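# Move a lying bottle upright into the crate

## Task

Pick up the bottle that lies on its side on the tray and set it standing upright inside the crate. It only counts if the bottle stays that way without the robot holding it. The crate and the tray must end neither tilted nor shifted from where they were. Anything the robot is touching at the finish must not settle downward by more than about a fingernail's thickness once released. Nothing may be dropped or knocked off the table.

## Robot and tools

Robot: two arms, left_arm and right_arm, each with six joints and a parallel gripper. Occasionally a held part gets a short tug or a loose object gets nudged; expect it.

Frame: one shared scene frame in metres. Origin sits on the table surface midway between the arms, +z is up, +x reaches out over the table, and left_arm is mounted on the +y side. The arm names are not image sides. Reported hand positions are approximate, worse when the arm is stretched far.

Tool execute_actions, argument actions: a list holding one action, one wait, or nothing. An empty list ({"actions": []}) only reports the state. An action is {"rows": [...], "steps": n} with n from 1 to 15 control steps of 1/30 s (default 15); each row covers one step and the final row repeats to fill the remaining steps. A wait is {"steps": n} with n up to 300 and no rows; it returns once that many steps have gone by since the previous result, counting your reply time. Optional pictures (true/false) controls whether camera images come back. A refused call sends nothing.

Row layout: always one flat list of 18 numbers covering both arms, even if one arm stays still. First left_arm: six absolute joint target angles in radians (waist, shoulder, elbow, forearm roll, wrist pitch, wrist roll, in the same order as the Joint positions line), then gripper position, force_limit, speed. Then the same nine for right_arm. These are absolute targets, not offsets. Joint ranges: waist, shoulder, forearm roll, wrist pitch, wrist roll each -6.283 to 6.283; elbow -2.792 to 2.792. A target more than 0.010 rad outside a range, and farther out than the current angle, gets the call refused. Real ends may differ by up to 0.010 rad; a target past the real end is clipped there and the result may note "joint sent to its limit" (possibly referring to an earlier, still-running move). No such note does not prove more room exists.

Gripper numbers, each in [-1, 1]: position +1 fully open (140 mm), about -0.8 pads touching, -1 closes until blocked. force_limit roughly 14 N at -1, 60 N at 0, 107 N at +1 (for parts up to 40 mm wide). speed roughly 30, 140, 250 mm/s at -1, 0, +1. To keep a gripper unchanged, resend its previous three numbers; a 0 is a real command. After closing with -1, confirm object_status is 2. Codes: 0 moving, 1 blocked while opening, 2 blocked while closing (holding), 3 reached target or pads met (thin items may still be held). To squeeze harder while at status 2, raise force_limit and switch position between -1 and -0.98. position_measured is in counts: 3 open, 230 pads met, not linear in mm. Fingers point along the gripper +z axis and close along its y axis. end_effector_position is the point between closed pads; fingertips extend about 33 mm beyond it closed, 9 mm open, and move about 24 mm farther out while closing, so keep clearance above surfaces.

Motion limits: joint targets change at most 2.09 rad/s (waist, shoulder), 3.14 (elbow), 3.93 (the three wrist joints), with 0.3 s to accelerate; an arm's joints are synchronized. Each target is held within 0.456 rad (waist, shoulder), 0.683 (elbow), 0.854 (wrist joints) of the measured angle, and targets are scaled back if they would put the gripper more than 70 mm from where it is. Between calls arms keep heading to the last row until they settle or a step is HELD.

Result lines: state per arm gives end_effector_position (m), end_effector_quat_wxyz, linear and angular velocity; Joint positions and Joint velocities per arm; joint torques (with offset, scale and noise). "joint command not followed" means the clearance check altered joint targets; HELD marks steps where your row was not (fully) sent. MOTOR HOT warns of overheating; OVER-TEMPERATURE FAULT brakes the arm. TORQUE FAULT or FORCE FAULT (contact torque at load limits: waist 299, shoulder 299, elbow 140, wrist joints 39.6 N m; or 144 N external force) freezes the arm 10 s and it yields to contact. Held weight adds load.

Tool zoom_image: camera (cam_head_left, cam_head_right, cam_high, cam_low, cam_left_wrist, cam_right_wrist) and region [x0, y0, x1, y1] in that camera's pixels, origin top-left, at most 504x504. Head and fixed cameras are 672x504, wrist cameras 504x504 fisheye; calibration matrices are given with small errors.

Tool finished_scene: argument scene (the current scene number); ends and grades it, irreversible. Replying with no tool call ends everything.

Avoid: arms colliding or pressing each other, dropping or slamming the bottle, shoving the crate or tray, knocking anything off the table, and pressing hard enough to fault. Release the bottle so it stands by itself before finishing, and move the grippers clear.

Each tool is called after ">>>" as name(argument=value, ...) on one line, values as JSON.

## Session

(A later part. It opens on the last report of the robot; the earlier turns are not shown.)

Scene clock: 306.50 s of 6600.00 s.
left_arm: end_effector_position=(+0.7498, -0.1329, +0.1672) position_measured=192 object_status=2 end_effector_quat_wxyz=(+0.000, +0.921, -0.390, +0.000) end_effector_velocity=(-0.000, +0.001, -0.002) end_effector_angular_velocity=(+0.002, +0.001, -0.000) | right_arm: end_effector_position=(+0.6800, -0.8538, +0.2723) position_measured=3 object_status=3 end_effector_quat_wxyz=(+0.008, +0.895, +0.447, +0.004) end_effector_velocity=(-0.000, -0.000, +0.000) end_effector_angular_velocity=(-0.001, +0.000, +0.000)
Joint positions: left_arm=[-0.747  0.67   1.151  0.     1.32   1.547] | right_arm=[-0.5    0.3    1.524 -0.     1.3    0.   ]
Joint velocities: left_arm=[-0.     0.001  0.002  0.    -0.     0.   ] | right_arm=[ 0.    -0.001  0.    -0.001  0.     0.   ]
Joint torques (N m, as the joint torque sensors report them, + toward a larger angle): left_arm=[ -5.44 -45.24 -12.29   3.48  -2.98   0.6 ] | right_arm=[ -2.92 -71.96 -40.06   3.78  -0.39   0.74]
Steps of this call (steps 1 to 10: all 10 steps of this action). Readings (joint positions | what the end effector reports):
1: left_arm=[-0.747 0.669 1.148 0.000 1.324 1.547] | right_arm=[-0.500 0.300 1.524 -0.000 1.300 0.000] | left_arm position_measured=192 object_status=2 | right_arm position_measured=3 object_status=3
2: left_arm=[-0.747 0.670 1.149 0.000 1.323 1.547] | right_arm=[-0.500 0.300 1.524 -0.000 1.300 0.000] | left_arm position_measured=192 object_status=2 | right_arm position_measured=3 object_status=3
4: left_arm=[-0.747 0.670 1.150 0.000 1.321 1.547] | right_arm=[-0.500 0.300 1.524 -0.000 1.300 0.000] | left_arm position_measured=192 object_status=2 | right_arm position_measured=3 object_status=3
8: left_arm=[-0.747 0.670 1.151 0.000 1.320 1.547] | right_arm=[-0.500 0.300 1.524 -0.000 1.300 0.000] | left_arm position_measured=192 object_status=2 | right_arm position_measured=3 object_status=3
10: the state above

Seated. Ease off, open slightly, lift.

>>> execute_actions(actions=[{"rows":[[-0.747,0.6696,1.1485,0,1.3235,1.547,-1,0.3,-0.3,-0.5,0.3,1.524,0,1.3,0,1,0,0],[-0.747,0.6696,1.1485,0,1.3235,1.547,-1,0.3,-0.3,-0.5,0.3,1.524,0,1.3,0,1,0,0],[-0.747,0.6696,1.1485,0,1.3235,1.547,-1,0.3,-0.3,-0.5,0.3,1.524,0,1.3,0,1,0,0],[-0.747,0.6696,1.1485,0,1.3235,1.547,-1,0.3,-0.3,-0.5,0.3,1.524,0,1.3,0,1,0,0],[-0.747,0.6696,1.1485,0,1.3235,1.547,-0.3,0.3,-0.3,-0.5,0.3,1.524,0,1.3,0,1,0,0]]}], pictures=false)

>>> execute_actions(actions=[{"rows":[[-0.747,0.6373,1.002,0,1.5023,1.547,-0.3,0.3,-0.3,-0.5,0.3,1.524,0,1.3,0,1,0,0]]}], pictures=false)

>>> execute_actions(actions=[{"rows":[[-0.6,0.4,1.25,0,1.49,1.547,-0.3,0.3,-0.3,-0.5,0.3,1.524,0,1.3,0,1,0,0]]}], pictures=false)

>>> execute_actions(actions=[{"steps":20}])

Scene clock: 317.30 s of 6600.00 s.
left_arm: end_effector_position=(+0.7497, -0.1329, +0.1692) position_measured=167 object_status=0 end_effector_quat_wxyz=(+0.000, +0.921, -0.390, -0.000) end_effector_velocity=(+0.001, +0.001, +0.000) end_effector_angular_velocity=(+0.001, -0.003, -0.002) | right_arm: end_effector_position=(+0.6800, -0.8538, +0.2723) position_measured=3 object_status=3 end_effector_quat_wxyz=(+0.008, +0.895, +0.447, +0.004) end_effector_velocity=(-0.000, -0.000, -0.000) end_effector_angular_velocity=(-0.001, +0.002, +0.001)
Joint positions: left_arm=[-0.747  0.67   1.149 -0.     1.323  1.547] | right_arm=[-0.5    0.3    1.524 -0.     1.3    0.   ]
Joint velocities: left_arm=[ 0.    -0.001  0.001  0.003 -0.001  0.001] | right_arm=[ 0.     0.001 -0.    -0.002  0.    -0.   ]
Joint torques (N m, as the joint torque sensors report them, + toward a larger angle): left_arm=[  -3.27 -103.46  -41.35    3.99    0.34    0.58] | right_arm=[ -2.78 -71.94 -39.87   3.7   -0.44   0.84]
Steps of this call (steps 1 to 15: the robot went on to your last target; steps 16 to 90: nothing new was sent; then 7.30 s passed at rest; steps 91 to 105: all 15 steps of this action). Readings (joint positions | what the end effector reports):
91: left_arm=[-0.747 0.671 1.151 -0.000 1.320 1.547] | right_arm=[-0.500 0.300 1.524 -0.000 1.300 0.000] | left_arm position_measured=192 object_status=2 | right_arm position_measured=3 object_status=3
92: left_arm=[-0.747 0.670 1.151 -0.000 1.320 1.547] | right_arm=[-0.500 0.300 1.524 -0.000 1.300 0.000] | left_arm position_measured=192 object_status=2 | right_arm position_measured=3 object_status=3
94: left_arm=[-0.747 0.670 1.150 -0.000 1.322 1.547] | right_arm=[-0.500 0.300 1.524 0.000 1.300 0.000] | left_arm position_measured=192 object_status=2 | right_arm position_measured=3 object_status=3
98: left_arm=[-0.747 0.670 1.149 -0.000 1.323 1.547] | right_arm=[-0.500 0.300 1.524 0.000 1.300 0.000] | left_arm position_measured=179 object_status=0 | right_arm position_measured=3 object_status=3
105: the state above

Scene clock: 317.80 s of 6600.00 s.
left_arm: end_effector_position=(+0.7496, -0.1327, +0.2797) position_measured=167 object_status=3 end_effector_quat_wxyz=(-0.000, +0.921, -0.390, -0.000) end_effector_velocity=(-0.000, -0.001, +0.004) end_effector_angular_velocity=(-0.001, -0.002, -0.001) | right_arm: end_effector_position=(+0.6800, -0.8538, +0.2723) position_measured=3 object_status=3 end_effector_quat_wxyz=(+0.008, +0.895, +0.447, +0.004) end_effector_velocity=(-0.001, +0.001, -0.001) end_effector_angular_velocity=(+0.001, +0.002, -0.000)
Joint positions: left_arm=[-0.747  0.637  1.002  0.     1.502  1.547] | right_arm=[-0.5    0.3    1.524 -0.     1.3    0.   ]
Joint velocities: left_arm=[-0.001 -0.001 -0.005  0.     0.004  0.   ] | right_arm=[-0.     0.     0.002 -0.     0.     0.   ]
Joint torques (N m, as the joint torque sensors report them, + toward a larger angle): left_arm=[  -3.85 -101.34  -41.88    4.1     0.16    0.43] | right_arm=[ -3.9  -71.8  -40.1    3.76  -0.37   0.8 ]
Steps of this call (steps 1 to 15: all 15 steps of this action). Readings (joint positions | what the end effector reports):
1: left_arm=[-0.747 0.670 1.148 -0.000 1.324 1.547] | right_arm=[-0.500 0.300 1.524 -0.000 1.300 0.000] | left_arm position_measured=167 object_status=0 | right_arm position_measured=3 object_status=3
2: left_arm=[-0.747 0.669 1.143 -0.000 1.330 1.547] | right_arm=[-0.500 0.300 1.524 -0.000 1.300 0.000] | left_arm position_measured=167 object_status=0 | right_arm position_measured=3 object_status=3
4: left_arm=[-0.747 0.660 1.102 -0.000 1.380 1.547] | right_arm=[-0.500 0.300 1.524 -0.000 1.300 0.000] | left_arm position_measured=167 object_status=3 | right_arm position_measured=3 object_status=3
8: left_arm=[-0.747 0.642 1.022 0.000 1.477 1.547] | right_arm=[-0.500 0.300 1.524 -0.000 1.300 0.000] | left_arm position_measured=167 object_status=3 | right_arm position_measured=3 object_status=3
15: the state above

Scene clock: 318.30 s of 6600.00 s.
left_arm: end_effector_position=(+0.7413, +0.0416, +0.3446) position_measured=167 object_status=3 end_effector_quat_wxyz=(+0.000, +0.946, -0.324, +0.001) end_effector_velocity=(-0.036, +0.202, +0.058) end_effector_angular_velocity=(-0.000, -0.001, +0.166) | right_arm: end_effector_position=(+0.6800, -0.8538, +0.2723) position_measured=3 object_status=3 end_effector_quat_wxyz=(+0.008, +0.895, +0.447, +0.004) end_effector_velocity=(+0.000, +0.000, -0.000) end_effector_angular_velocity=(+0.001, -0.001, -0.000)
Joint positions: left_arm=[-0.607  0.411  1.238 -0.     1.491  1.547] | right_arm=[-0.5    0.3    1.524 -0.     1.3    0.   ]
Joint velocities: left_arm=[ 0.166 -0.263  0.276  0.001 -0.013 -0.001] | right_arm=[-0.     0.     0.     0.001  0.    -0.   ]
Joint torques (N m, as the joint torque sensors report them, + toward a larger angle): left_arm=[-24.   -49.43 -39.87   2.9   -0.16   0.73] | right_arm=[ -3.59 -71.86 -40.04   3.76  -0.33   0.83]
Steps of this call (steps 1 to 15: all 15 steps of this action). Readings (joint positions | what the end effector reports):
1: left_arm=[-0.747 0.637 1.002 0.000 1.502 1.547] | right_arm=[-0.500 0.300 1.524 -0.000 1.300 0.000] | left_arm position_measured=167 object_status=3 | right_arm position_measured=3 object_status=3
2: left_arm=[-0.745 0.634 1.006 -0.000 1.502 1.547] | right_arm=[-0.500 0.300 1.524 -0.000 1.300 0.000] | left_arm position_measured=167 object_status=3 | right_arm position_measured=3 object_status=3
4: left_arm=[-0.727 0.604 1.037 -0.000 1.500 1.547] | right_arm=[-0.500 0.300 1.524 -0.000 1.300 0.000] | left_arm position_measured=167 object_status=3 | right_arm position_measured=3 object_status=3
8: left_arm=[-0.680 0.528 1.116 -0.000 1.496 1.547] | right_arm=[-0.500 0.300 1.524 -0.000 1.300 0.000] | left_arm position_measured=167 object_status=3 | right_arm position_measured=3 object_status=3
15: the state above

Scene clock: 318.97 s of 6600.00 s.
left_arm: end_effector_position=(+0.7395, +0.0501, +0.3468) position_measured=167 object_status=3 end_effector_quat_wxyz=(+0.000, +0.947, -0.321, +0.001) end_effector_velocity=(+0.000, +0.000, -0.000) end_effector_angular_velocity=(+0.001, -0.000, +0.001) | right_arm: end_effector_position=(+0.6800, -0.8538, +0.2723) position_measured=3 object_status=3 end_effector_quat_wxyz=(+0.008, +0.895, +0.447, +0.004) end_effector_velocity=(-0.001, -0.000, -0.001) end_effector_angular_velocity=(-0.001, +0.003, +0.001)
Joint positions: left_arm=[-0.6    0.4    1.25  -0.     1.49   1.547] | right_arm=[-0.5    0.3    1.524  0.     1.3    0.   ]
Joint velocities: left_arm=[ 0.     0.    -0.     0.001  0.    -0.001] | right_arm=[ 0.    -0.     0.002 -0.003  0.    -0.   ]
Joint torques (N m, as the joint torque sensors report them, + toward a larger angle): left_arm=[ -5.04 -84.02 -43.2    3.6    0.31   0.4 ] | right_arm=[ -3.35 -71.65 -39.92   3.73  -0.32   0.78]
Steps of this call (steps 1 to 20: the robot went on to your last target). Readings (joint positions | what the end effector reports):
1: left_arm=[-0.603 0.405 1.245 -0.000 1.490 1.547] | right_arm=[-0.500 0.300 1.524 -0.000 1.300 0.000] | left_arm position_measured=167 object_status=3 | right_arm position_measured=3 object_status=3
2: left_arm=[-0.601 0.402 1.248 -0.000 1.490 1.547] | right_arm=[-0.500 0.300 1.524 -0.000 1.300 0.000] | left_arm position_measured=167 object_status=3 | right_arm position_measured=3 object_status=3
4: left_arm=[-0.600 0.401 1.249 -0.000 1.490 1.547] | right_arm=[-0.500 0.300 1.524 -0.000 1.300 0.000] | left_arm position_measured=167 object_status=3 | right_arm position_measured=3 object_status=3
8: left_arm=[-0.600 0.400 1.250 -0.000 1.490 1.547] | right_arm=[-0.500 0.300 1.524 -0.000 1.300 0.000] | left_arm position_measured=167 object_status=3 | right_arm position_measured=3 object_status=3
20: the state above
camera_calibration (this result's frames):
cam_left_wrist: T_world_to_cam=[[-0.357468, -0.933535, 0.0269785, 0.298643], [-0.883781, 0.347472, 0.31336, 0.53988], [-0.301907, 0.0881731, -0.949251, 0.73538], [0, 0, 0, 1]] pos_world=[0.805908, 0.0263598, 0.520826]
cam_right_wrist: T_world_to_cam=[[0.747198, -0.661493, 0.0642062, -1.10243], [-0.618045, -0.656083, 0.4331, -0.248101], [-0.244368, -0.363294, -0.899056, 0.284911], [0, 0, 0, 1]] pos_world=[0.740021, -0.788519, 0.434386]

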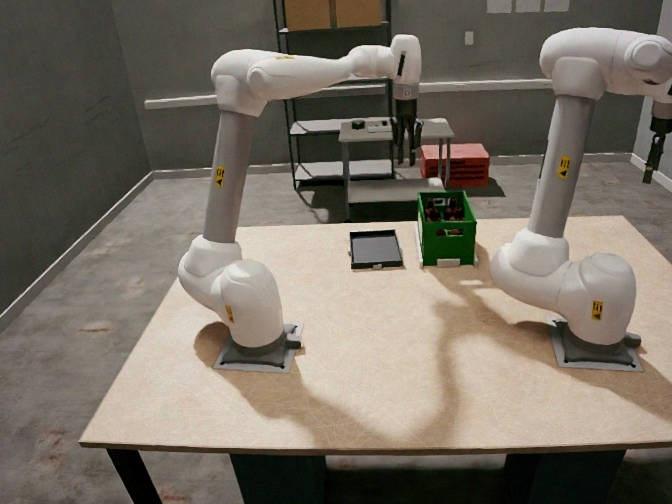

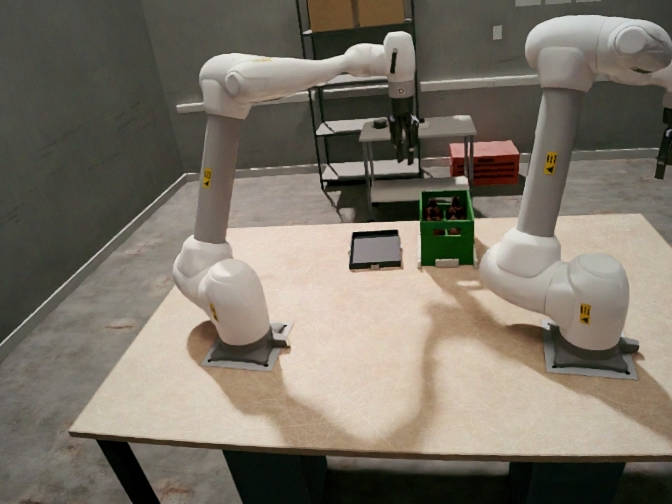

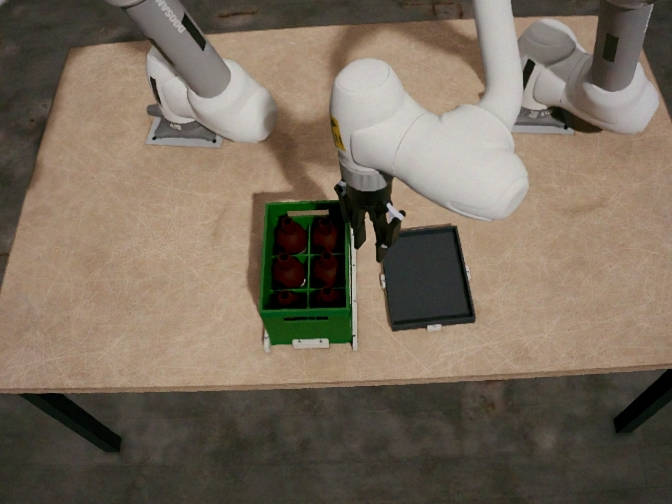

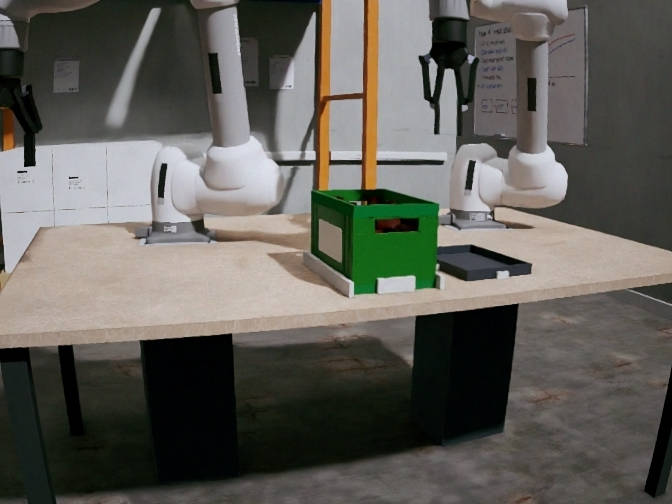

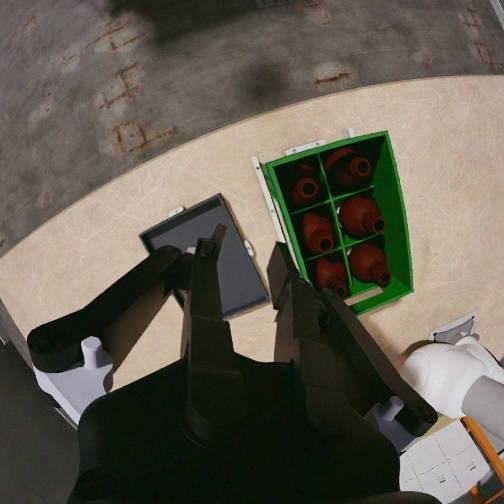

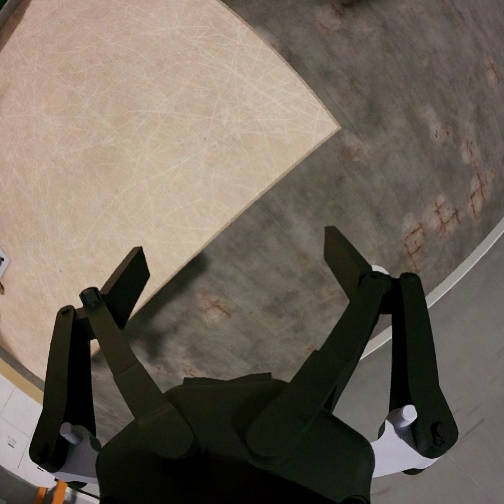

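>>> finished_scene(scene=1)

The scene is finished: the task was done.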